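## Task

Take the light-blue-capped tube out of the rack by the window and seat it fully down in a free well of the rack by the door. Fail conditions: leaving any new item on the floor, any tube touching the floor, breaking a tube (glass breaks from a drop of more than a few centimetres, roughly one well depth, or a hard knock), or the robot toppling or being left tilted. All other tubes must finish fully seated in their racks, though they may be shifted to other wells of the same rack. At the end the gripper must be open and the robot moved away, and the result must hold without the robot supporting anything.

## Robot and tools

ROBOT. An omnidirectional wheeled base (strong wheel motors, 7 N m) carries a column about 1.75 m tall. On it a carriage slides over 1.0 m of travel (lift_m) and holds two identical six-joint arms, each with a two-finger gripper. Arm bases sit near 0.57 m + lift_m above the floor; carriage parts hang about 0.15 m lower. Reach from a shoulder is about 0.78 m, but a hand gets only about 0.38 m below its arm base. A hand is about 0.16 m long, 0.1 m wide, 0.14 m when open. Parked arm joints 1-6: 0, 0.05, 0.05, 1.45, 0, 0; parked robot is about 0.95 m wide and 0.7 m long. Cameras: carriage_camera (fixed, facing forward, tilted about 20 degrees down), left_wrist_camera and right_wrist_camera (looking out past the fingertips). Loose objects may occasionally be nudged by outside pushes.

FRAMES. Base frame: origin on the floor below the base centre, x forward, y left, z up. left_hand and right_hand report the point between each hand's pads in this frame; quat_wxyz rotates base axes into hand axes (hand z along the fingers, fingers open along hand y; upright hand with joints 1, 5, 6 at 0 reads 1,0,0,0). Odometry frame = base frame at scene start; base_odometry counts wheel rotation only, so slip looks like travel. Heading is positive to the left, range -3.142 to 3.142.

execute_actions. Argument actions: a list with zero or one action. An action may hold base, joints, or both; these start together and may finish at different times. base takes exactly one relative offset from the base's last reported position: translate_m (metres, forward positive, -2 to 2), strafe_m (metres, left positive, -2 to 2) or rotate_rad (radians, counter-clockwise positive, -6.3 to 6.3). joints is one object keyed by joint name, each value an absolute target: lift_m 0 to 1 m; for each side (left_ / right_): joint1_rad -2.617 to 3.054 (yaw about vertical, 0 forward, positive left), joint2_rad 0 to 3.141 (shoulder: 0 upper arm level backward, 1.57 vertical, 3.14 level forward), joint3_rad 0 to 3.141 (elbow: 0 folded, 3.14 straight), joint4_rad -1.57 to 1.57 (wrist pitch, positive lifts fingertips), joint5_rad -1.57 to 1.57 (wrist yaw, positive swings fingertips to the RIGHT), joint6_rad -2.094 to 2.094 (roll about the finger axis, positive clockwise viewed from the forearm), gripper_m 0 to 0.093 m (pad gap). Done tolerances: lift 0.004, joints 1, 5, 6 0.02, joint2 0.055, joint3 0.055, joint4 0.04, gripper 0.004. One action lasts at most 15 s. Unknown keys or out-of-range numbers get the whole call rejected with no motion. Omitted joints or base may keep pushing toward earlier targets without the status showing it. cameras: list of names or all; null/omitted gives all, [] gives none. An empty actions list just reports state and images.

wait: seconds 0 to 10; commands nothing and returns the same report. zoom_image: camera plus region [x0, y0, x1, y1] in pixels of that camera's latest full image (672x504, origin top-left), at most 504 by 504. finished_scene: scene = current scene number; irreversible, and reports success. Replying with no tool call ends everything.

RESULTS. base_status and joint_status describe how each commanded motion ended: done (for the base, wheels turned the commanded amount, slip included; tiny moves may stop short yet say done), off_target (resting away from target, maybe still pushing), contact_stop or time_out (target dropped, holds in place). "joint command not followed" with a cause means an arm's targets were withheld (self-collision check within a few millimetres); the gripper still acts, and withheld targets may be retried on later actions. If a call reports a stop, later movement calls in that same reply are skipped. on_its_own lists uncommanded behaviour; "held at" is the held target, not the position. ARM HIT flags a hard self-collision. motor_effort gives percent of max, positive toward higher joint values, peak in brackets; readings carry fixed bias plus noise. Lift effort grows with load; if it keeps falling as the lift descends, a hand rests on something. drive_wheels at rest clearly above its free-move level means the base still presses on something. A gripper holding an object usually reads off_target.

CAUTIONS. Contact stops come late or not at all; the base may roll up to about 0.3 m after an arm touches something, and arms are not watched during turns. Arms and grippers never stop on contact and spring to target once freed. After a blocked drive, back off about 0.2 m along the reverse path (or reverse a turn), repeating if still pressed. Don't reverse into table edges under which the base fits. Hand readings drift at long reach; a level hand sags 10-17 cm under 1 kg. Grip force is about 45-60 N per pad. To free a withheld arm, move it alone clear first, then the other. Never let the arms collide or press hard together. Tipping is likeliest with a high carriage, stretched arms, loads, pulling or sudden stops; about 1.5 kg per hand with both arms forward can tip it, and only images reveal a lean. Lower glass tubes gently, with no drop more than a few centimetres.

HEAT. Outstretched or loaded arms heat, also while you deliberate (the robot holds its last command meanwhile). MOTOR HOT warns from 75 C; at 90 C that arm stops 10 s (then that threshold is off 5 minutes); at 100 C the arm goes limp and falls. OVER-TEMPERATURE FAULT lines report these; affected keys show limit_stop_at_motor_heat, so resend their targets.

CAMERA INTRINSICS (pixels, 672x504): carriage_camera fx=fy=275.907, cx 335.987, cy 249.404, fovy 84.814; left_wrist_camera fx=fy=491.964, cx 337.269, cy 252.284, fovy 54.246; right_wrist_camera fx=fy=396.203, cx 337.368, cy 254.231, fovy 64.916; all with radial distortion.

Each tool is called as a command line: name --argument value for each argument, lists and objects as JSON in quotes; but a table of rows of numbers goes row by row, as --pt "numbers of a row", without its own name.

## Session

execute_actions --actions '[{"base":{"rotate_rad":-1.57},"joints":{"lift_m":0.55,"left_joint1_rad":0,"left_joint2_rad":1.9,"left_joint3_rad":1.6,"left_joint4_rad":-1.27,"left_joint5_rad":0,"left_joint6_rad":0,"left_gripper_m":0.03}}]' --cameras '["carriage_camera"]'

Scene clock: 3.10 s.
base_odometry: x=+0.000 y=+0.000 heading=-1.569 (m, m, rad; odometry frame)
base_status: done
joint_positions: lift_m=+0.550 left_joint1_rad=+0.002 left_joint2_rad=+1.918 left_joint3_rad=+1.576 left_joint4_rad=-1.261 left_joint5_rad=+0.002 left_joint6_rad=+0.008 left_gripper_m=+0.030 right_joint1_rad=-0.029 right_joint2_rad=+0.052 right_joint3_rad=+0.053 right_joint4_rad=+1.466 right_joint5_rad=-0.033 right_joint6_rad=+0.040 right_gripper_m=+0.094
joint_status: all done
motor_effort: lift_m=+23(28) drive_wheels=+11(23) (%)
left_hand: x=+0.6324 y=+0.3475 z=+1.1869 quat_wxyz=(-0.016, +0.003, +1.000, -0.001) (m; base frame)
right_hand: x=+0.3065 y=-0.3422 z=+1.5284 quat_wxyz=(+0.998, -0.015, +0.052, +0.006) (m; base frame)
pictures: carriage_camera
Images, in order (width x height): carriage_camera 672x504.

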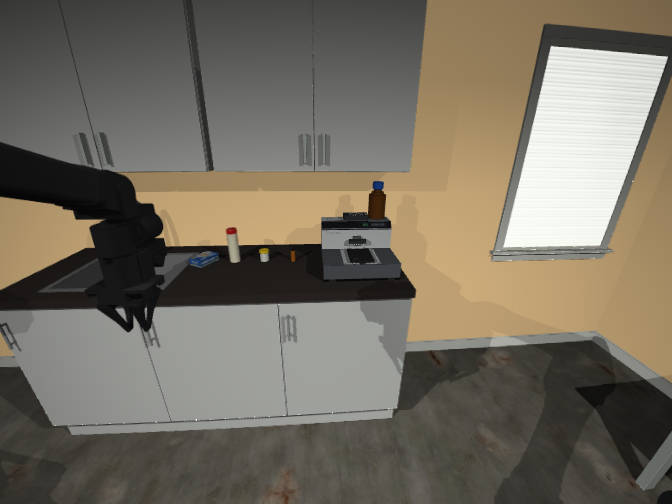

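execute_actions --actions '[{"base":{"rotate_rad":-1.57}}]' --cameras '["carriage_camera"]'

Scene clock: 6.37 s.
base_odometry: x=+0.000 y=+0.000 heading=-3.138 (m, m, rad; odometry frame)
base_status: done
joint_positions: lift_m=+0.550 left_joint1_rad=+0.003 left_joint2_rad=+1.918 left_joint3_rad=+1.576 left_joint4_rad=-1.264 left_joint5_rad=+0.002 left_joint6_rad=+0.008 left_gripper_m=+0.030 right_joint1_rad=-0.029 right_joint2_rad=+0.052 right_joint3_rad=+0.053 right_joint4_rad=+1.466 right_joint5_rad=-0.033 right_joint6_rad=+0.040 right_gripper_m=+0.094
joint_status: not commanded
motor_effort: lift_m=+23(23) drive_wheels=+11(22) (%)
left_hand: x=+0.6318 y=+0.3478 z=+1.1869 quat_wxyz=(-0.018, +0.003, +1.000, -0.001) (m; base frame)
right_hand: x=+0.3066 y=-0.3422 z=+1.5284 quat_wxyz=(+0.998, -0.015, +0.053, +0.006) (m; base frame)
pictures: carriage_camera
Images, in order (width x height): carriage_camera 672x504.

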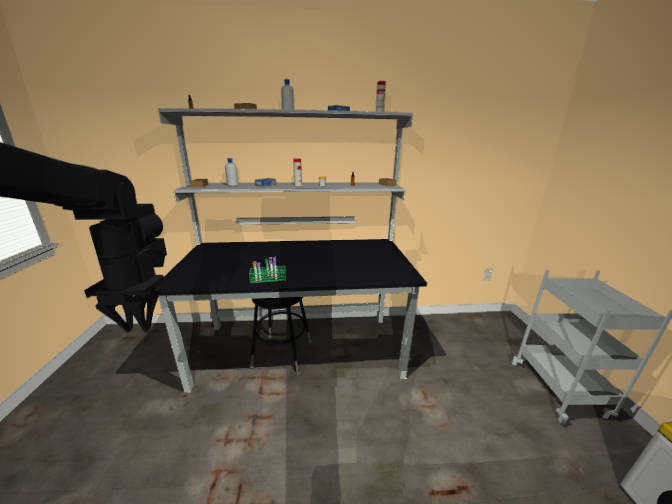

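execute_actions --actions '[{"base":{"translate_m":0.65}}]' --cameras '["carriage_camera","left_wrist_camera"]'

zoom_image --camera "carriage_camera" --region '[130,300,330,450]'

Scene clock: 10.17 s.
base_odometry: x=-0.650 y=-0.001 heading=-3.140 (m, m, rad; odometry frame)
base_status: done
joint_positions: lift_m=+0.550 left_joint1_rad=+0.003 left_joint2_rad=+1.917 left_joint3_rad=+1.576 left_joint4_rad=-1.269 left_joint5_rad=+0.002 left_joint6_rad=+0.008 left_gripper_m=+0.030 right_joint1_rad=-0.029 right_joint2_rad=+0.052 right_joint3_rad=+0.053 right_joint4_rad=+1.467 right_joint5_rad=-0.033 right_joint6_rad=+0.040 right_gripper_m=+0.094
joint_status: not commanded
motor_effort: lift_m=+23(23) drive_wheels=-14(29) (%)
left_hand: x=+0.6305 y=+0.3476 z=+1.1875 quat_wxyz=(-0.019, +0.003, +1.000, -0.001) (m; base frame)
right_hand: x=+0.3063 y=-0.3422 z=+1.5284 quat_wxyz=(+0.999, -0.015, +0.052, +0.006) (m; base frame)
pictures: carriage_camera, left_wrist_camera
Images, in order (width x height): carriage_camera 672x504, left_wrist_camera 672x504.

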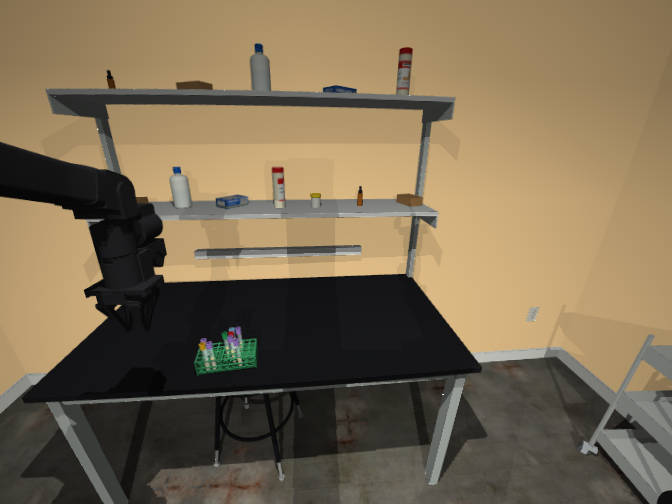

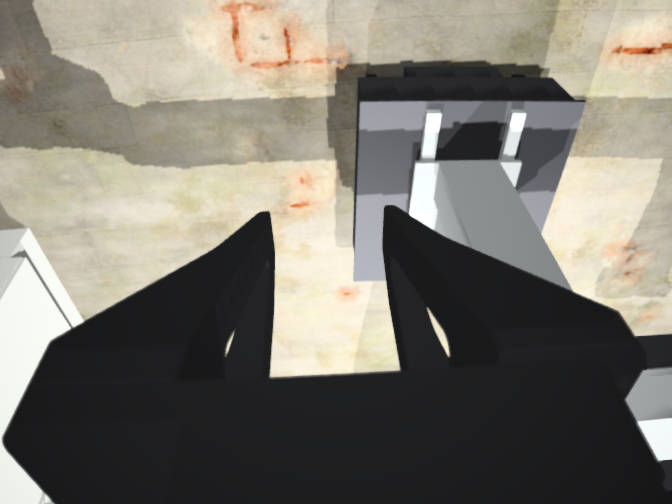

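Region (130, 300, 330, 450) of carriage_camera's 672x504 image, scaled by 2.520, with more detail than that image has; it fills the top 378 rows of this view, and the rest is white.

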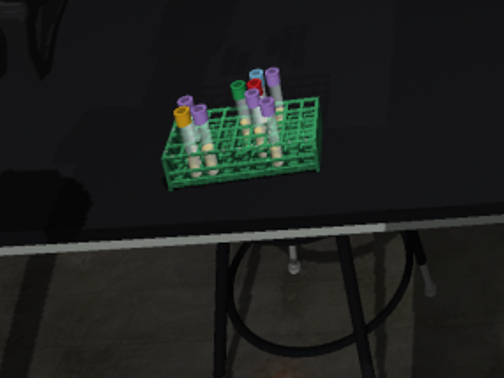

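execute_actions --actions '[{"base":{"strafe_m":-0.06}}]' --cameras '[]'

execute_actions --actions '[{"base":{"translate_m":0.23},"joints":{"lift_m":0.45}}]' --cameras '["carriage_camera","left_wrist_camera"]'

Scene clock: 11.70 s.
base_odometry: x=-0.650 y=+0.059 heading=-3.140 (m, m, rad; odometry frame)
base_status: done
joint_positions: lift_m=+0.550 left_joint1_rad=-0.002 left_joint2_rad=+1.917 left_joint3_rad=+1.576 left_joint4_rad=-1.269 left_joint5_rad=+0.002 left_joint6_rad=+0.008 left_gripper_m=+0.030 right_joint1_rad=-0.029 right_joint2_rad=+0.052 right_joint3_rad=+0.053 right_joint4_rad=+1.469 right_joint5_rad=-0.034 right_joint6_rad=+0.040 right_gripper_m=+0.094
joint_status: not commanded
motor_effort: lift_m=+23(23) drive_wheels=+4(15) (%)
left_hand: x=+0.6306 y=+0.3460 z=+1.1875 quat_wxyz=(-0.019, +0.005, +1.000, -0.001) (m; base frame)
right_hand: x=+0.3057 y=-0.3421 z=+1.5285 quat_wxyz=(+0.999, -0.015, +0.051, +0.006) (m; base frame)
pictures: none
No camera images: the call's "cameras" was empty. Leave "cameras" out to get every camera's image.

Scene clock: 13.90 s.
base_odometry: x=-0.880 y=+0.060 heading=-3.141 (m, m, rad; odometry frame)
base_status: done
joint_positions: lift_m=+0.450 left_joint1_rad=-0.002 left_joint2_rad=+1.906 left_joint3_rad=+1.583 left_joint4_rad=-1.271 left_joint5_rad=+0.002 left_joint6_rad=+0.008 left_gripper_m=+0.030 right_joint1_rad=-0.029 right_joint2_rad=+0.052 right_joint3_rad=+0.053 right_joint4_rad=+1.469 right_joint5_rad=-0.034 right_joint6_rad=+0.040 right_gripper_m=+0.094
joint_status: all done
motor_effort: lift_m=+21(21) drive_wheels=-9(17) (%)
left_hand: x=+0.6321 y=+0.3460 z=+1.0930 quat_wxyz=(-0.011, +0.005, +1.000, -0.001) (m; base frame)
right_hand: x=+0.3058 y=-0.3421 z=+1.4287 quat_wxyz=(+0.999, -0.015, +0.051, +0.006) (m; base frame)
pictures: carriage_camera, left_wrist_camera
Images, in order (width x height): carriage_camera 672x504, left_wrist_camera 672x504.

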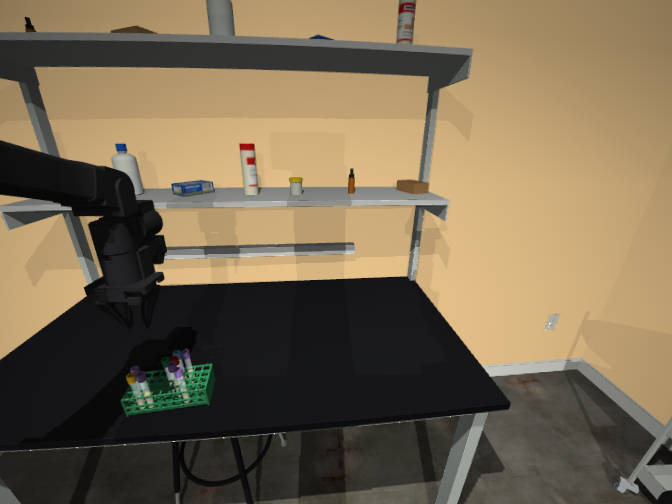

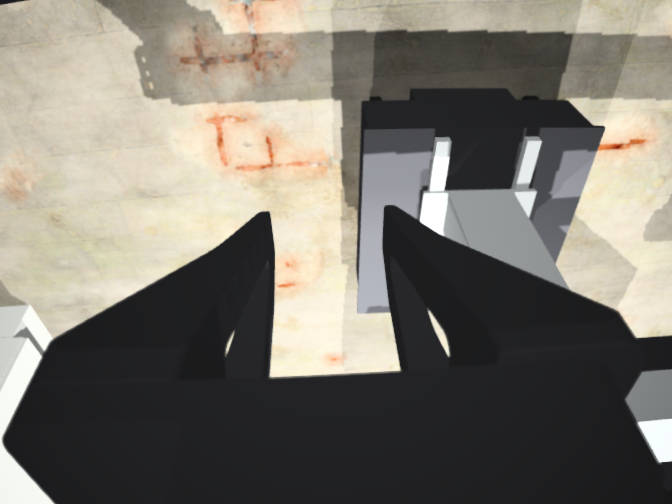

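execute_actions --actions '[{"base":{"translate_m":0.13}}]' --cameras '["carriage_camera","left_wrist_camera"]'

Scene clock: 16.03 s.
base_odometry: x=-1.010 y=+0.060 heading=+3.141 (m, m, rad; odometry frame)
base_status: done
joint_positions: lift_m=+0.450 left_joint1_rad=-0.001 left_joint2_rad=+1.906 left_joint3_rad=+1.583 left_joint4_rad=-1.271 left_joint5_rad=+0.002 left_joint6_rad=+0.008 left_gripper_m=+0.030 right_joint1_rad=-0.029 right_joint2_rad=+0.052 right_joint3_rad=+0.053 right_joint4_rad=+1.470 right_joint5_rad=-0.034 right_joint6_rad=+0.040 right_gripper_m=+0.094
joint_status: not commanded
motor_effort: lift_m=+21(21) drive_wheels=-8(17) (%)
left_hand: x=+0.6321 y=+0.3466 z=+1.0930 quat_wxyz=(-0.011, +0.004, +1.000, -0.001) (m; base frame)
right_hand: x=+0.3056 y=-0.3421 z=+1.4287 quat_wxyz=(+0.999, -0.015, +0.050, +0.006) (m; base frame)
pictures: carriage_camera, left_wrist_camera
Images, in order (width x height): carriage_camera 672x504, left_wrist_camera 672x504.

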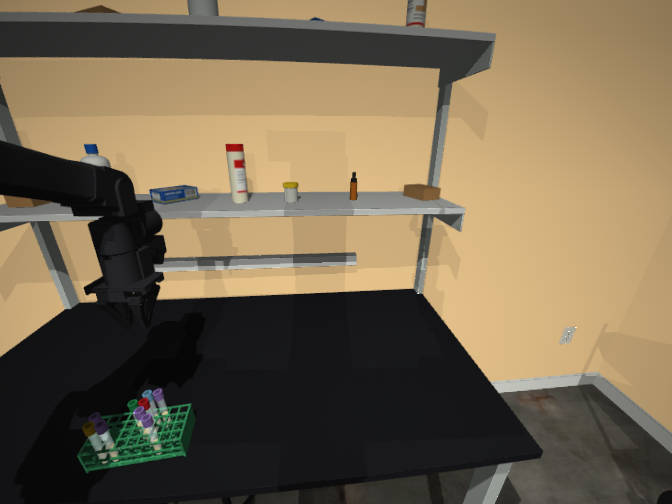

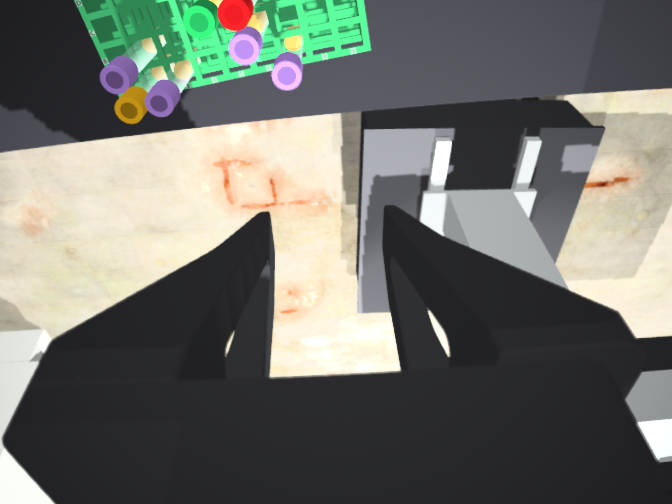

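execute_actions --actions '[{"base":{"strafe_m":0.04}}]' --cameras '[]'

execute_actions --actions '[{"base":{"translate_m":0.04},"joints":{"lift_m":0.36}}]' --cameras '["carriage_camera","left_wrist_camera"]'

Scene clock: 17.53 s.
base_odometry: x=-1.011 y=+0.020 heading=+3.140 (m, m, rad; odometry frame)
base_status: done
joint_positions: lift_m=+0.450 left_joint1_rad=+0.000 left_joint2_rad=+1.906 left_joint3_rad=+1.583 left_joint4_rad=-1.271 left_joint5_rad=+0.002 left_joint6_rad=+0.008 left_gripper_m=+0.030 right_joint1_rad=-0.029 right_joint2_rad=+0.052 right_joint3_rad=+0.053 right_joint4_rad=+1.470 right_joint5_rad=-0.034 right_joint6_rad=+0.040 right_gripper_m=+0.094
joint_status: not commanded
motor_effort: lift_m=+21(21) drive_wheels=+4(16) (%)
left_hand: x=+0.6322 y=+0.3468 z=+1.0930 quat_wxyz=(-0.011, +0.004, +1.000, -0.001) (m; base frame)
right_hand: x=+0.3056 y=-0.3421 z=+1.4287 quat_wxyz=(+0.999, -0.015, +0.050, +0.006) (m; base frame)
pictures: none
No camera images: the call's "cameras" was empty. Leave "cameras" out to get every camera's image.

Scene clock: 18.70 s.
base_odometry: x=-1.050 y=+0.020 heading=+3.141 (m, m, rad; odometry frame)
base_status: done
joint_positions: lift_m=+0.360 left_joint1_rad=+0.000 left_joint2_rad=+1.906 left_joint3_rad=+1.583 left_joint4_rad=-1.271 left_joint5_rad=+0.002 left_joint6_rad=+0.008 left_gripper_m=+0.030 right_joint1_rad=-0.029 right_joint2_rad=+0.052 right_joint3_rad=+0.053 right_joint4_rad=+1.469 right_joint5_rad=-0.034 right_joint6_rad=+0.040 right_gripper_m=+0.094
joint_status: all done
motor_effort: lift_m=+21(21) drive_wheels=-9(17) (%)
left_hand: x=+0.6322 y=+0.3468 z=+1.0029 quat_wxyz=(-0.011, +0.004, +1.000, -0.001) (m; base frame)
right_hand: x=+0.3057 y=-0.3421 z=+1.3387 quat_wxyz=(+0.999, -0.015, +0.051, +0.006) (m; base frame)
pictures: carriage_camera, left_wrist_camera
Images, in order (width x height): carriage_camera 672x504, left_wrist_camera 672x504.

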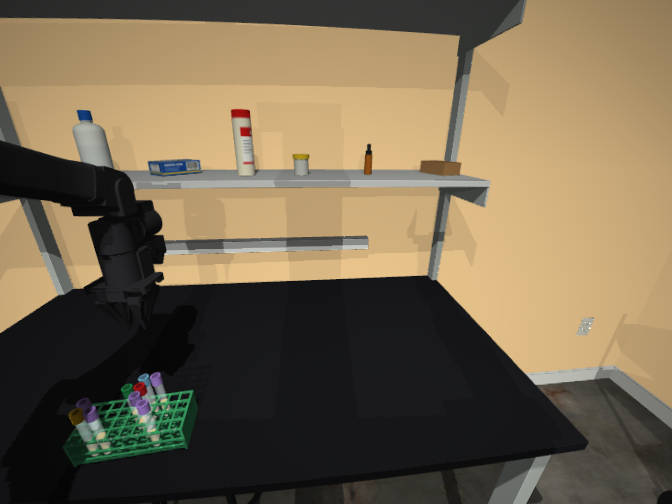

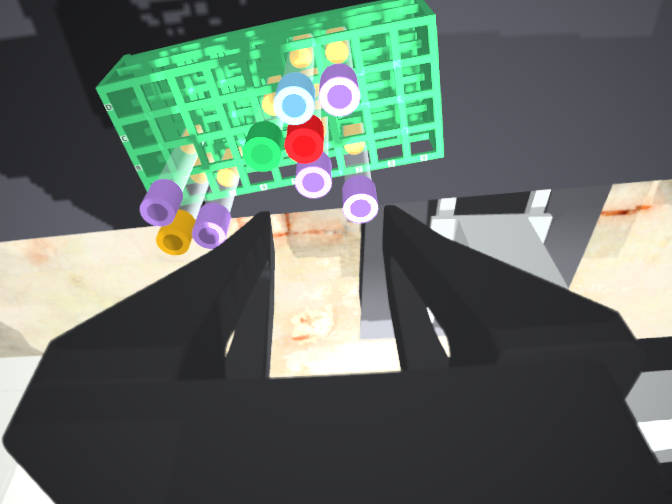

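execute_actions --actions '[{"base":{"strafe_m":0.009}}]' --cameras '[]'

execute_actions --actions '[{"base":{"translate_m":-0.01},"joints":{"lift_m":0.29,"left_gripper_m":0.024}}]' --cameras '["carriage_camera","left_wrist_camera"]'

Scene clock: 19.90 s.
base_odometry: x=-1.051 y=+0.011 heading=+3.141 (m, m, rad; odometry frame)
base_status: done
joint_positions: lift_m=+0.360 left_joint1_rad=+0.000 left_joint2_rad=+1.906 left_joint3_rad=+1.583 left_joint4_rad=-1.271 left_joint5_rad=+0.002 left_joint6_rad=+0.008 left_gripper_m=+0.030 right_joint1_rad=-0.029 right_joint2_rad=+0.052 right_joint3_rad=+0.053 right_joint4_rad=+1.469 right_joint5_rad=-0.033 right_joint6_rad=+0.040 right_gripper_m=+0.094
joint_status: not commanded
motor_effort: lift_m=+21(21) drive_wheels=-9(9) (%)
left_hand: x=+0.6322 y=+0.3468 z=+1.0029 quat_wxyz=(-0.011, +0.004, +1.000, -0.001) (m; base frame)
right_hand: x=+0.3058 y=-0.3422 z=+1.3387 quat_wxyz=(+0.999, -0.015, +0.051, +0.006) (m; base frame)
pictures: none
No camera images: the call's "cameras" was empty. Leave "cameras" out to get every camera's image.

Scene clock: 20.70 s.
base_odometry: x=-1.041 y=+0.011 heading=+3.140 (m, m, rad; odometry frame)
base_status: done
joint_positions: lift_m=+0.290 left_joint1_rad=+0.000 left_joint2_rad=+1.906 left_joint3_rad=+1.584 left_joint4_rad=-1.272 left_joint5_rad=+0.002 left_joint6_rad=+0.008 left_gripper_m=+0.024 right_joint1_rad=-0.029 right_joint2_rad=+0.052 right_joint3_rad=+0.053 right_joint4_rad=+1.471 right_joint5_rad=-0.033 right_joint6_rad=+0.040 right_gripper_m=+0.094
joint_status: all done
motor_effort: lift_m=+21(21) drive_wheels=+6(17) (%)
left_hand: x=+0.6322 y=+0.3468 z=+0.9332 quat_wxyz=(-0.011, +0.004, +1.000, -0.001) (m; base frame)
right_hand: x=+0.3055 y=-0.3422 z=+1.2687 quat_wxyz=(+0.999, -0.015, +0.050, +0.006) (m; base frame)
pictures: carriage_camera, left_wrist_camera
Images, in order (width x height): carriage_camera 672x504, left_wrist_camera 672x504.

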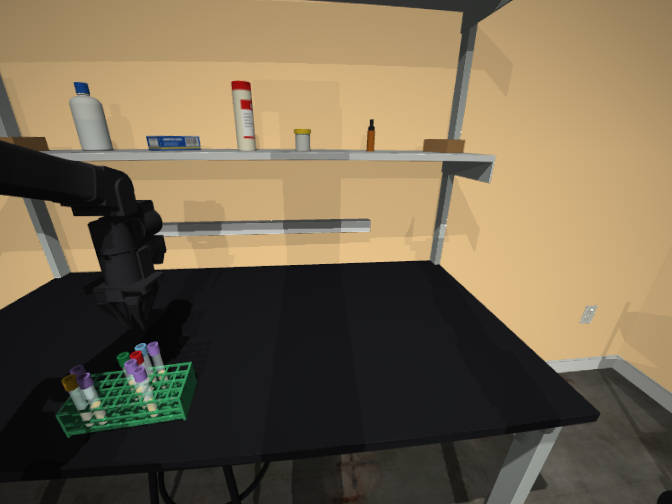

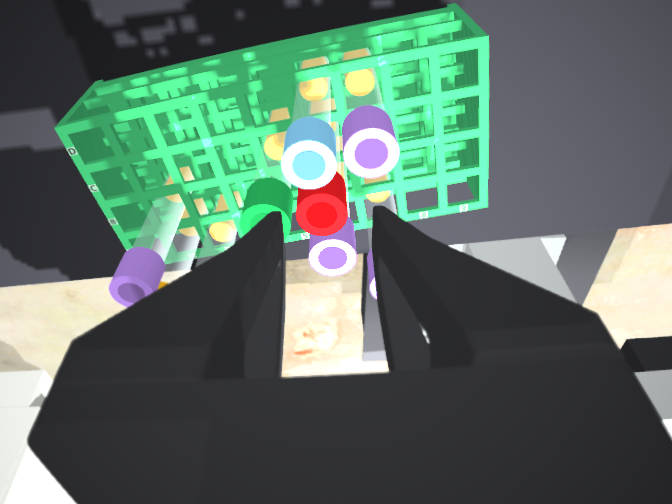

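execute_actions --actions '[{"base":{"translate_m":-0.012},"joints":{"lift_m":0.27,"left_joint6_rad":-0.24}}]' --cameras '["left_wrist_camera"]'

Scene clock: 21.87 s.
base_odometry: x=-1.029 y=+0.012 heading=+3.139 (m, m, rad; odometry frame)
base_status: done
joint_positions: lift_m=+0.270 left_joint1_rad=+0.000 left_joint2_rad=+1.906 left_joint3_rad=+1.585 left_joint4_rad=-1.271 left_joint5_rad=+0.002 left_joint6_rad=-0.230 left_gripper_m=+0.024 right_joint1_rad=-0.029 right_joint2_rad=+0.052 right_joint3_rad=+0.053 right_joint4_rad=+1.470 right_joint5_rad=-0.033 right_joint6_rad=+0.040 right_gripper_m=+0.094
joint_status: all done
motor_effort: lift_m=+21(22) drive_wheels=+4(14) (%)
left_hand: x=+0.6328 y=+0.3468 z=+0.9135 quat_wxyz=(-0.010, -0.115, +0.993, +0.000) (m; base frame)
right_hand: x=+0.3056 y=-0.3422 z=+1.2487 quat_wxyz=(+0.999, -0.015, +0.050, +0.006) (m; base frame)
pictures: left_wrist_camera
Images, in order (width x height): left_wrist_camera 672x504.

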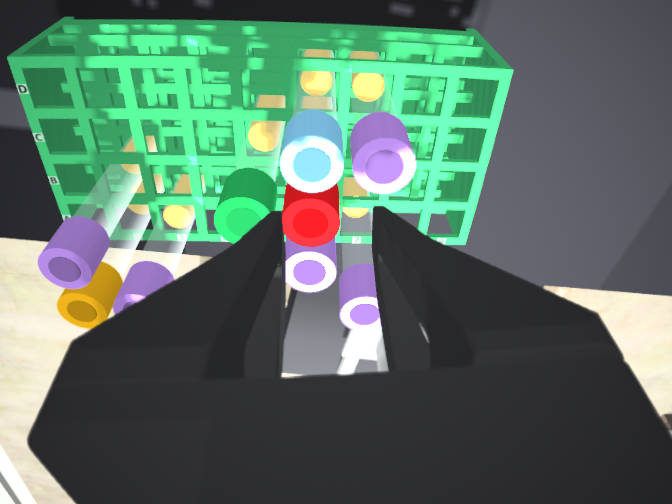

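execute_actions --actions '[{"joints":{"lift_m":0.245}}]' --cameras '["left_wrist_camera","carriage_camera"]'

zoom_image --camera "carriage_camera" --region '[60,280,240,415]'

Scene clock: 22.80 s.
base_odometry: x=-1.029 y=+0.012 heading=+3.139 (m, m, rad; odometry frame)
base_status: not commanded
joint_positions: lift_m=+0.245 left_joint1_rad=+0.000 left_joint2_rad=+1.899 left_joint3_rad=+1.591 left_joint4_rad=-1.274 left_joint5_rad=+0.003 left_joint6_rad=-0.230 left_gripper_m=+0.024 right_joint1_rad=-0.029 right_joint2_rad=+0.052 right_joint3_rad=+0.053 right_joint4_rad=+1.470 right_joint5_rad=-0.033 right_joint6_rad=+0.040 right_gripper_m=+0.094
joint_status: all done
motor_effort: lift_m=+21(22) drive_wheels=+4(4) (%)
left_hand: x=+0.6337 y=+0.3466 z=+0.8922 quat_wxyz=(-0.006, -0.115, +0.993, -0.001) (m; base frame)
right_hand: x=+0.3056 y=-0.3422 z=+1.2238 quat_wxyz=(+0.999, -0.015, +0.050, +0.006) (m; base frame)
pictures: carriage_camera, left_wrist_camera
Images, in order (width x height): carriage_camera 672x504, left_wrist_camera 672x504.

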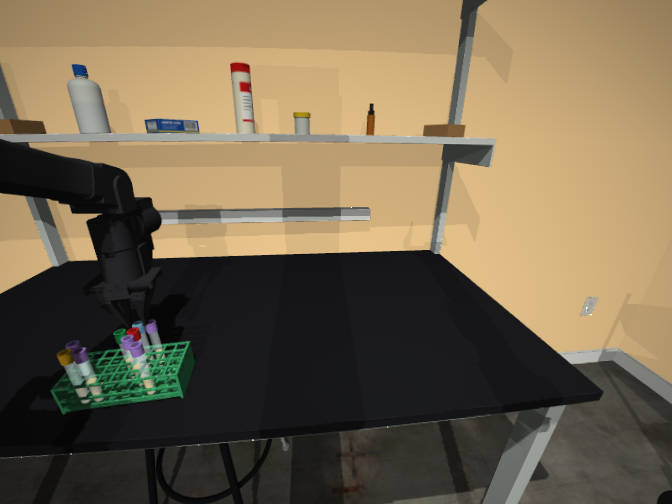

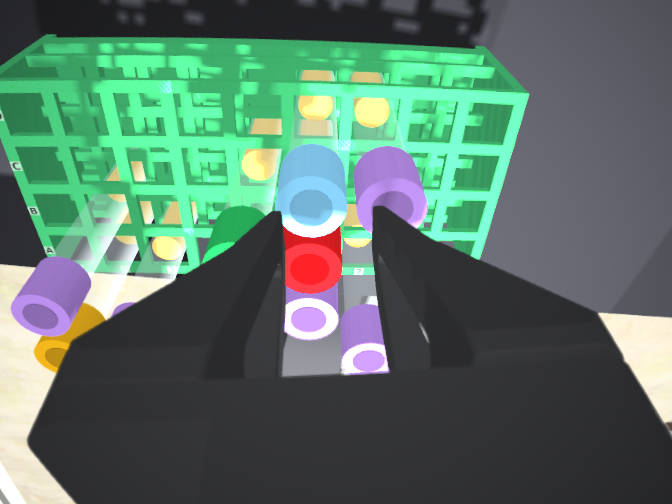

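Region (60, 280, 240, 415) of carriage_camera's 672x504 image, scaled by 2.800, with more detail than that image has; it fills the top 378 rows of this view, and the rest is white.

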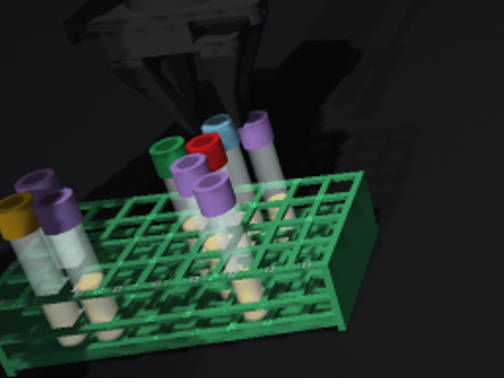

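execute_actions --actions '[{"base":{"strafe_m":0.007},"joints":{"lift_m":0.26}}]' --cameras '["left_wrist_camera"]'

execute_actions --actions '[{"joints":{"lift_m":0.23}}]' --cameras '["left_wrist_camera","carriage_camera"]'

zoom_image --camera "carriage_camera" --region '[60,270,240,405]'

Scene clock: 24.33 s.
base_odometry: x=-1.030 y=+0.005 heading=+3.139 (m, m, rad; odometry frame)
base_status: done
joint_positions: lift_m=+0.260 left_joint1_rad=+0.001 left_joint2_rad=+1.901 left_joint3_rad=+1.591 left_joint4_rad=-1.273 left_joint5_rad=+0.003 left_joint6_rad=-0.230 left_gripper_m=+0.024 right_joint1_rad=-0.029 right_joint2_rad=+0.052 right_joint3_rad=+0.053 right_joint4_rad=+1.470 right_joint5_rad=-0.034 right_joint6_rad=+0.040 right_gripper_m=+0.094
joint_status: all done
motor_effort: lift_m=+22(27) drive_wheels=+4(15) (%)
left_hand: x=+0.6340 y=+0.3470 z=+0.9064 quat_wxyz=(-0.006, -0.116, +0.993, -0.001) (m; base frame)
right_hand: x=+0.3056 y=-0.3421 z=+1.2385 quat_wxyz=(+0.999, -0.015, +0.051, +0.006) (m; base frame)
pictures: left_wrist_camera
Images, in order (width x height): left_wrist_camera 672x504.

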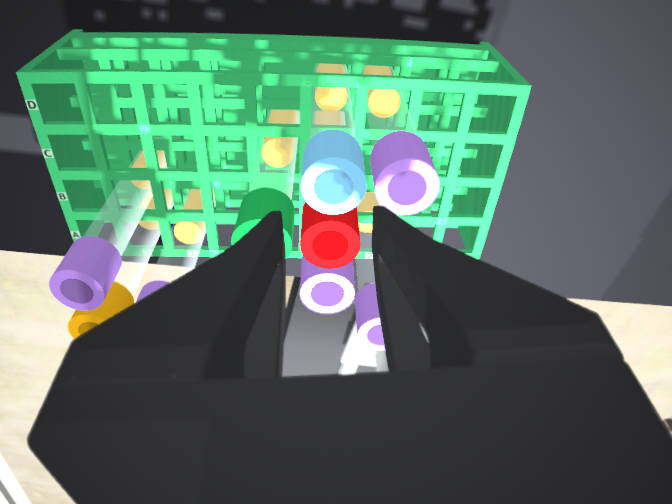

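Scene clock: 25.03 s.
base_odometry: x=-1.030 y=+0.005 heading=+3.139 (m, m, rad; odometry frame)
base_status: not commanded
joint_positions: lift_m=+0.230 left_joint1_rad=+0.003 left_joint2_rad=+1.874 left_joint3_rad=+1.609 left_joint4_rad=-1.274 left_joint5_rad=+0.003 left_joint6_rad=-0.230 left_gripper_m=+0.024 right_joint1_rad=-0.029 right_joint2_rad=+0.052 right_joint3_rad=+0.053 right_joint4_rad=+1.470 right_joint5_rad=-0.033 right_joint6_rad=+0.040 right_gripper_m=+0.094
joint_status: all done
motor_effort: lift_m=+19(20) drive_wheels=+4(4) (%)
left_hand: x=+0.6384 y=+0.3477 z=+0.8905 quat_wxyz=(+0.016, -0.116, +0.993, -0.003) (m; base frame)
right_hand: x=+0.3056 y=-0.3422 z=+1.2089 quat_wxyz=(+0.999, -0.015, +0.051, +0.006) (m; base frame)
pictures: carriage_camera, left_wrist_camera
Images, in order (width x height): carriage_camera 672x504, left_wrist_camera 672x504.

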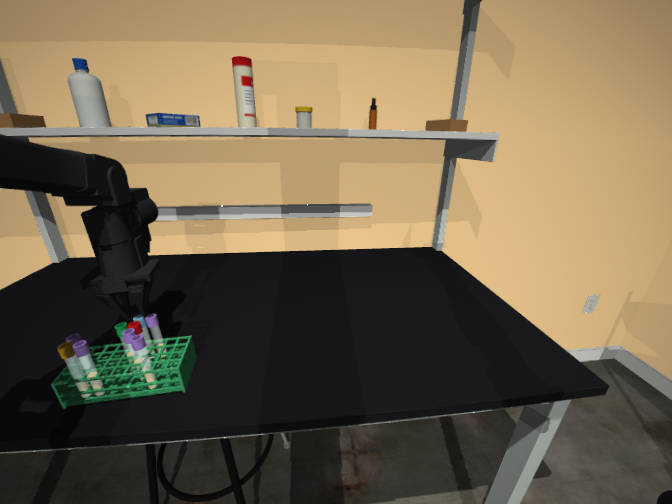

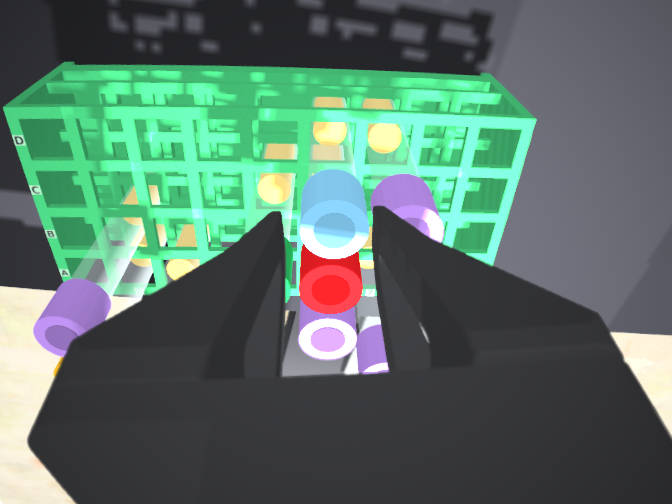

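Region (60, 270, 240, 405) of carriage_camera's 672x504 image, scaled by 2.800, with more detail than that image has; it fills the top 378 rows of this view, and the rest is white.

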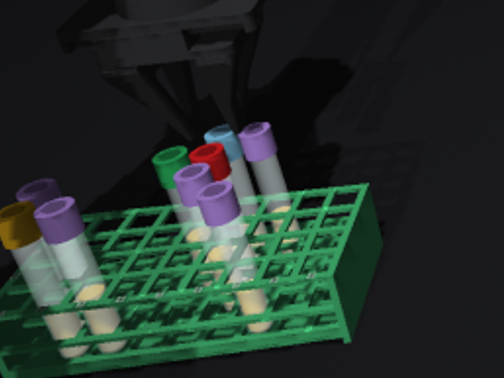

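execute_actions --actions '[{"joints":{"lift_m":0.26}}]' --cameras '[]'

execute_actions --actions '[{"base":{"translate_m":0.022},"joints":{"left_gripper_m":0.022}}]' --cameras '[]'

execute_actions --actions '[{"joints":{"lift_m":0.228}}]' --cameras '["left_wrist_camera","carriage_camera"]'

zoom_image --camera "carriage_camera" --region '[60,270,240,405]'

Scene clock: 26.13 s.
base_odometry: x=-1.030 y=+0.005 heading=+3.139 (m, m, rad; odometry frame)
base_status: not commanded
joint_positions: lift_m=+0.260 left_joint1_rad=+0.003 left_joint2_rad=+1.900 left_joint3_rad=+1.609 left_joint4_rad=-1.273 left_joint5_rad=+0.003 left_joint6_rad=-0.230 left_gripper_m=+0.024 right_joint1_rad=-0.029 right_joint2_rad=+0.052 right_joint3_rad=+0.053 right_joint4_rad=+1.469 right_joint5_rad=-0.033 right_joint6_rad=+0.040 right_gripper_m=+0.094
joint_status: all done
motor_effort: lift_m=+23(27) drive_wheels=+4(4) (%)
left_hand: x=+0.6387 y=+0.3477 z=+0.9112 quat_wxyz=(+0.003, -0.116, +0.993, -0.002) (m; base frame)
right_hand: x=+0.3057 y=-0.3422 z=+1.2385 quat_wxyz=(+0.999, -0.015, +0.051, +0.006) (m; base frame)
pictures: none
No camera images: the call's "cameras" was empty. Leave "cameras" out to get every camera's image.

Scene clock: 27.40 s.
base_odometry: x=-1.052 y=+0.004 heading=+3.140 (m, m, rad; odometry frame)
base_status: done
joint_positions: lift_m=+0.260 left_joint1_rad=+0.003 left_joint2_rad=+1.900 left_joint3_rad=+1.609 left_joint4_rad=-1.271 left_joint5_rad=+0.003 left_joint6_rad=-0.230 left_gripper_m=+0.022 right_joint1_rad=-0.029 right_joint2_rad=+0.052 right_joint3_rad=+0.053 right_joint4_rad=+1.469 right_joint5_rad=-0.033 right_joint6_rad=+0.040 right_gripper_m=+0.094
joint_status: all done
motor_effort: lift_m=+23(23) drive_wheels=-10(13) (%)
left_hand: x=+0.6390 y=+0.3477 z=+0.9112 quat_wxyz=(+0.004, -0.116, +0.993, -0.002) (m; base frame)
right_hand: x=+0.3057 y=-0.3422 z=+1.2385 quat_wxyz=(+0.999, -0.015, +0.051, +0.006) (m; base frame)
pictures: none
No camera images: the call's "cameras" was empty. Leave "cameras" out to get every camera's image.

Scene clock: 28.03 s.
base_odometry: x=-1.052 y=+0.004 heading=+3.140 (m, m, rad; odometry frame)
base_status: not commanded
joint_positions: lift_m=+0.228 left_joint1_rad=+0.003 left_joint2_rad=+1.905 left_joint3_rad=+1.609 left_joint4_rad=-1.271 left_joint5_rad=+0.003 left_joint6_rad=-0.230 left_gripper_m=+0.022 right_joint1_rad=-0.029 right_joint2_rad=+0.052 right_joint3_rad=+0.053 right_joint4_rad=+1.469 right_joint5_rad=-0.033 right_joint6_rad=+0.040 right_gripper_m=+0.094
joint_status: all done
motor_effort: lift_m=+21(21) drive_wheels=-10(10) (%)
left_hand: x=+0.6389 y=+0.3477 z=+0.8778 quat_wxyz=(+0.002, -0.116, +0.993, -0.002) (m; base frame)
right_hand: x=+0.3057 y=-0.3422 z=+1.2066 quat_wxyz=(+0.999, -0.015, +0.051, +0.006) (m; base frame)
pictures: carriage_camera, left_wrist_camera
Images, in order (width x height): carriage_camera 672x504, left_wrist_camera 672x504.

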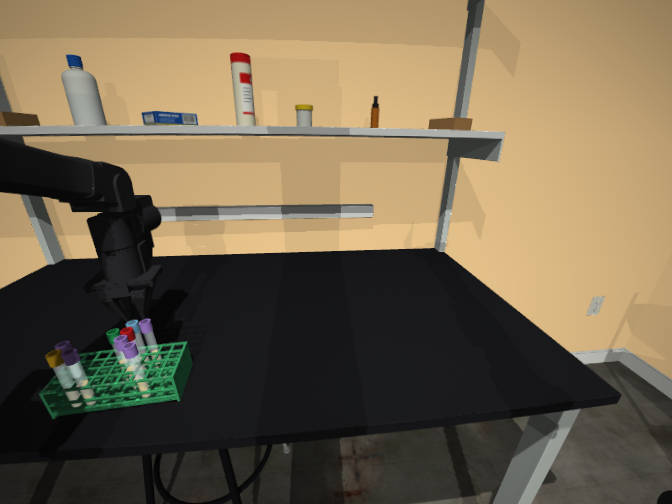

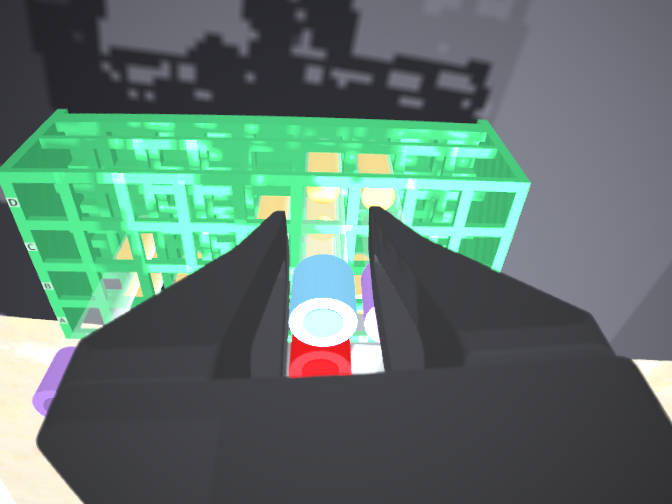

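Region (60, 270, 240, 405) of carriage_camera's 672x504 image, scaled by 2.800, with more detail than that image has; it fills the top 378 rows of this view, and the rest is white.

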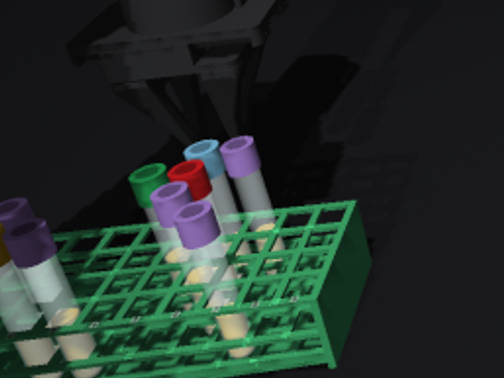

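execute_actions --actions '[{"joints":{"lift_m":0.218}}]' --cameras '[]'

execute_actions --actions '[{"base":{"translate_m":-0.02}}]' --cameras '["left_wrist_camera","carriage_camera"]'

zoom_image --camera "carriage_camera" --region '[60,270,240,405]'

Scene clock: 28.80 s.
base_odometry: x=-1.052 y=+0.004 heading=+3.140 (m, m, rad; odometry frame)
base_status: not commanded
joint_positions: lift_m=+0.218 left_joint1_rad=+0.003 left_joint2_rad=+1.907 left_joint3_rad=+1.609 left_joint4_rad=-1.271 left_joint5_rad=+0.003 left_joint6_rad=-0.230 left_gripper_m=+0.022 right_joint1_rad=-0.029 right_joint2_rad=+0.052 right_joint3_rad=+0.053 right_joint4_rad=+1.470 right_joint5_rad=-0.033 right_joint6_rad=+0.040 right_gripper_m=+0.094
joint_status: all done
motor_effort: lift_m=+22(22) drive_wheels=+8(11) (%)
left_hand: x=+0.6391 y=+0.3477 z=+0.8669 quat_wxyz=(+0.001, -0.116, +0.993, -0.001) (m; base frame)
right_hand: x=+0.3056 y=-0.3422 z=+1.1966 quat_wxyz=(+0.999, -0.015, +0.051, +0.006) (m; base frame)
pictures: none
No camera images: the call's "cameras" was empty. Leave "cameras" out to get every camera's image.

Scene clock: 30.13 s.
base_odometry: x=-1.032 y=+0.004 heading=+3.139 (m, m, rad; odometry frame)
base_status: done
joint_positions: lift_m=+0.218 left_joint1_rad=+0.001 left_joint2_rad=+1.907 left_joint3_rad=+1.609 left_joint4_rad=-1.266 left_joint5_rad=+0.003 left_joint6_rad=-0.231 left_gripper_m=+0.022 right_joint1_rad=-0.029 right_joint2_rad=+0.052 right_joint3_rad=+0.053 right_joint4_rad=+1.469 right_joint5_rad=-0.033 right_joint6_rad=+0.040 right_gripper_m=+0.094
joint_status: not commanded
motor_effort: lift_m=+22(21) drive_wheels=+3(17) (%)
left_hand: x=+0.6402 y=+0.3472 z=+0.8669 quat_wxyz=(+0.003, -0.116, +0.993, -0.002) (m; base frame)
right_hand: x=+0.3058 y=-0.3422 z=+1.1966 quat_wxyz=(+0.999, -0.015, +0.051, +0.006) (m; base frame)
pictures: carriage_camera, left_wrist_camera
Images, in order (width x height): carriage_camera 672x504, left_wrist_camera 672x504.

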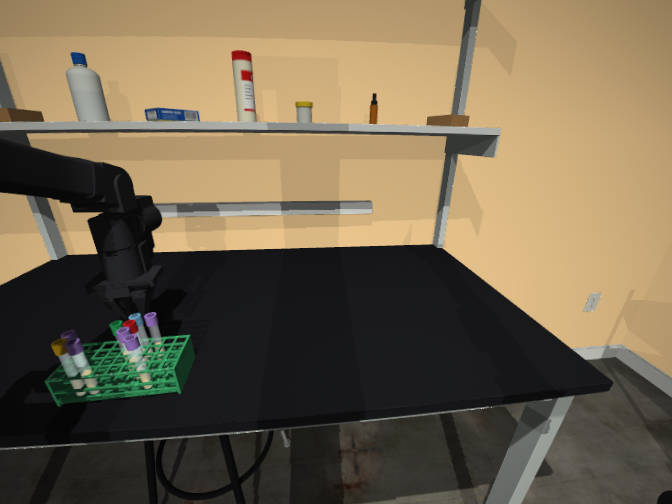

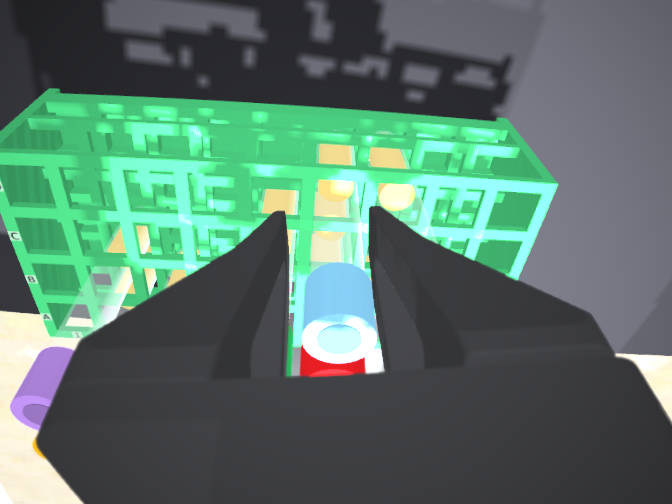

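Region (60, 270, 240, 405) of carriage_camera's 672x504 image, scaled by 2.800, with more detail than that image has; it fills the top 378 rows of this view, and the rest is white.

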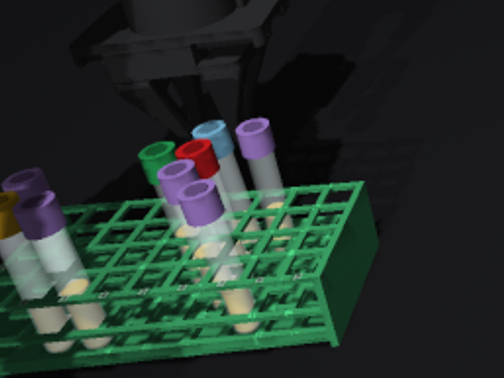

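execute_actions --actions '[{"joints":{"left_gripper_m":0.008}}]' --cameras '[]'

execute_actions --actions '[{"joints":{"lift_m":0.26}}]' --cameras '["left_wrist_camera","carriage_camera"]'

Scene clock: 30.77 s.
base_odometry: x=-1.032 y=+0.004 heading=+3.139 (m, m, rad; odometry frame)
base_status: not commanded
joint_positions: lift_m=+0.218 left_joint1_rad=+0.001 left_joint2_rad=+1.907 left_joint3_rad=+1.609 left_joint4_rad=-1.266 left_joint5_rad=+0.004 left_joint6_rad=-0.231 left_gripper_m=+0.014 right_joint1_rad=-0.029 right_joint2_rad=+0.052 right_joint3_rad=+0.053 right_joint4_rad=+1.469 right_joint5_rad=-0.033 right_joint6_rad=+0.040 right_gripper_m=+0.094
joint_status: left_gripper_m off_target (ended at +0.014, target +0.008)
motor_effort: lift_m=+21(21) drive_wheels=+3(3) (%)
left_hand: x=+0.6403 y=+0.3470 z=+0.8669 quat_wxyz=(+0.003, -0.116, +0.993, -0.002) (m; base frame)
right_hand: x=+0.3058 y=-0.3422 z=+1.1966 quat_wxyz=(+0.999, -0.015, +0.051, +0.006) (m; base frame)
pictures: none
No camera images: the call's "cameras" was empty. Leave "cameras" out to get every camera's image.

Scene clock: 31.47 s.
base_odometry: x=-1.032 y=+0.004 heading=+3.139 (m, m, rad; odometry frame)
base_status: not commanded
joint_positions: lift_m=+0.260 left_joint1_rad=+0.001 left_joint2_rad=+1.906 left_joint3_rad=+1.609 left_joint4_rad=-1.265 left_joint5_rad=+0.004 left_joint6_rad=-0.231 left_gripper_m=+0.014 right_joint1_rad=-0.029 right_joint2_rad=+0.052 right_joint3_rad=+0.053 right_joint4_rad=+1.469 right_joint5_rad=-0.033 right_joint6_rad=+0.040 right_gripper_m=+0.094
joint_status: all done
motor_effort: lift_m=+23(28) drive_wheels=+3(3) (%)
left_hand: x=+0.6404 y=+0.3470 z=+0.9094 quat_wxyz=(+0.004, -0.116, +0.993, -0.002) (m; base frame)
right_hand: x=+0.3059 y=-0.3422 z=+1.2385 quat_wxyz=(+0.999, -0.015, +0.051, +0.006) (m; base frame)
pictures: carriage_camera, left_wrist_camera
Images, in order (width x height): carriage_camera 672x504, left_wrist_camera 672x504.

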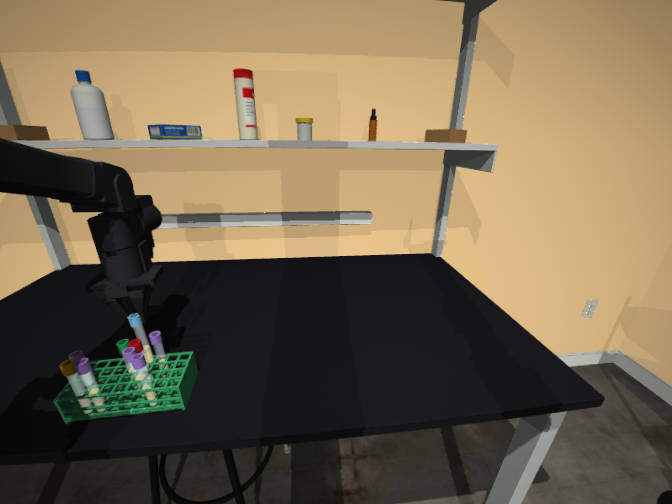

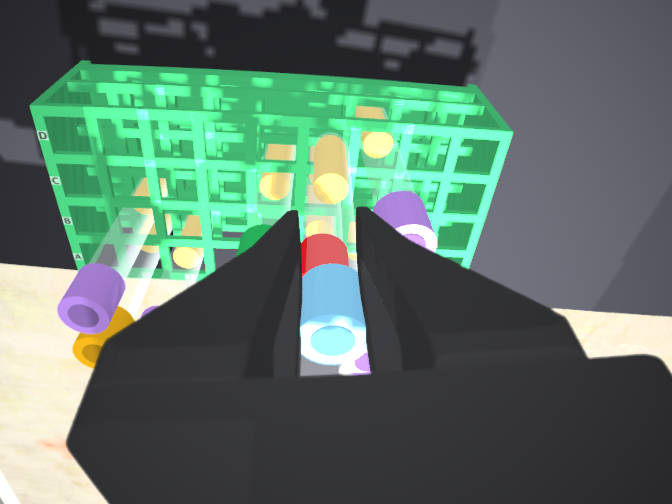

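execute_actions --actions '[{"joints":{"lift_m":0.5}}]' --cameras '[]'

execute_actions --actions '[{"base":{"translate_m":-0.7}}]' --cameras '[]'

execute_actions --actions '[{"base":{"rotate_rad":3.14}}]' --cameras '["left_wrist_camera","carriage_camera"]'

Scene clock: 33.20 s.
base_odometry: x=-1.032 y=+0.004 heading=+3.139 (m, m, rad; odometry frame)
base_status: not commanded
joint_positions: lift_m=+0.500 left_joint1_rad=+0.001 left_joint2_rad=+1.906 left_joint3_rad=+1.609 left_joint4_rad=-1.268 left_joint5_rad=+0.004 left_joint6_rad=-0.231 left_gripper_m=+0.014 right_joint1_rad=-0.029 right_joint2_rad=+0.052 right_joint3_rad=+0.053 right_joint4_rad=+1.469 right_joint5_rad=-0.033 right_joint6_rad=+0.040 right_gripper_m=+0.094
joint_status: all done
motor_effort: lift_m=+23(28) drive_wheels=+3(3) (%)
left_hand: x=+0.6399 y=+0.3470 z=+1.1493 quat_wxyz=(+0.003, -0.116, +0.993, -0.002) (m; base frame)
right_hand: x=+0.3058 y=-0.3422 z=+1.4785 quat_wxyz=(+0.999, -0.015, +0.051, +0.006) (m; base frame)
pictures: none
No camera images: the call's "cameras" was empty. Leave "cameras" out to get every camera's image.

Scene clock: 36.83 s.
base_odometry: x=-0.332 y=+0.003 heading=+3.139 (m, m, rad; odometry frame)
base_status: done
joint_positions: lift_m=+0.500 left_joint1_rad=+0.001 left_joint2_rad=+1.906 left_joint3_rad=+1.609 left_joint4_rad=-1.270 left_joint5_rad=+0.004 left_joint6_rad=-0.231 left_gripper_m=+0.014 right_joint1_rad=-0.029 right_joint2_rad=+0.052 right_joint3_rad=+0.053 right_joint4_rad=+1.470 right_joint5_rad=-0.033 right_joint6_rad=+0.040 right_gripper_m=+0.094
joint_status: not commanded
motor_effort: lift_m=+23(23) drive_wheels=-2(15) (%)
left_hand: x=+0.6394 y=+0.3470 z=+1.1493 quat_wxyz=(+0.002, -0.116, +0.993, -0.002) (m; base frame)
right_hand: x=+0.3056 y=-0.3422 z=+1.4785 quat_wxyz=(+0.999, -0.015, +0.050, +0.006) (m; base frame)
pictures: none
No camera images: the call's "cameras" was empty. Leave "cameras" out to get every camera's image.

Scene clock: 41.20 s.
base_odometry: x=-0.332 y=+0.002 heading=-0.005 (m, m, rad; odometry frame)
base_status: done
joint_positions: lift_m=+0.500 left_joint1_rad=+0.006 left_joint2_rad=+1.906 left_joint3_rad=+1.609 left_joint4_rad=-1.266 left_joint5_rad=+0.002 left_joint6_rad=-0.231 left_gripper_m=+0.014 right_joint1_rad=-0.029 right_joint2_rad=+0.052 right_joint3_rad=+0.053 right_joint4_rad=+1.464 right_joint5_rad=-0.033 right_joint6_rad=+0.040 right_gripper_m=+0.094
joint_status: not commanded
motor_effort: lift_m=+23(23) drive_wheels=+11(24) (%)
left_hand: x=+0.6401 y=+0.3491 z=+1.1493 quat_wxyz=(+0.004, -0.118, +0.993, -0.001) (m; base frame)
right_hand: x=+0.3070 y=-0.3422 z=+1.4783 quat_wxyz=(+0.998, -0.015, +0.053, +0.007) (m; base frame)
pictures: carriage_camera, left_wrist_camera
Images, in order (width x height): carriage_camera 672x504, left_wrist_camera 672x504.

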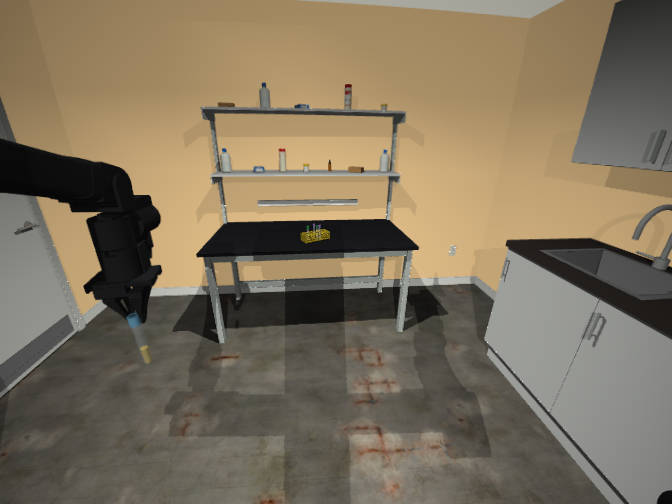

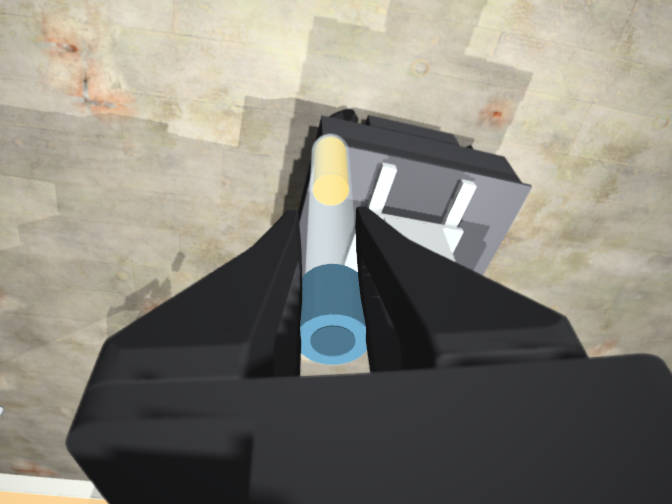

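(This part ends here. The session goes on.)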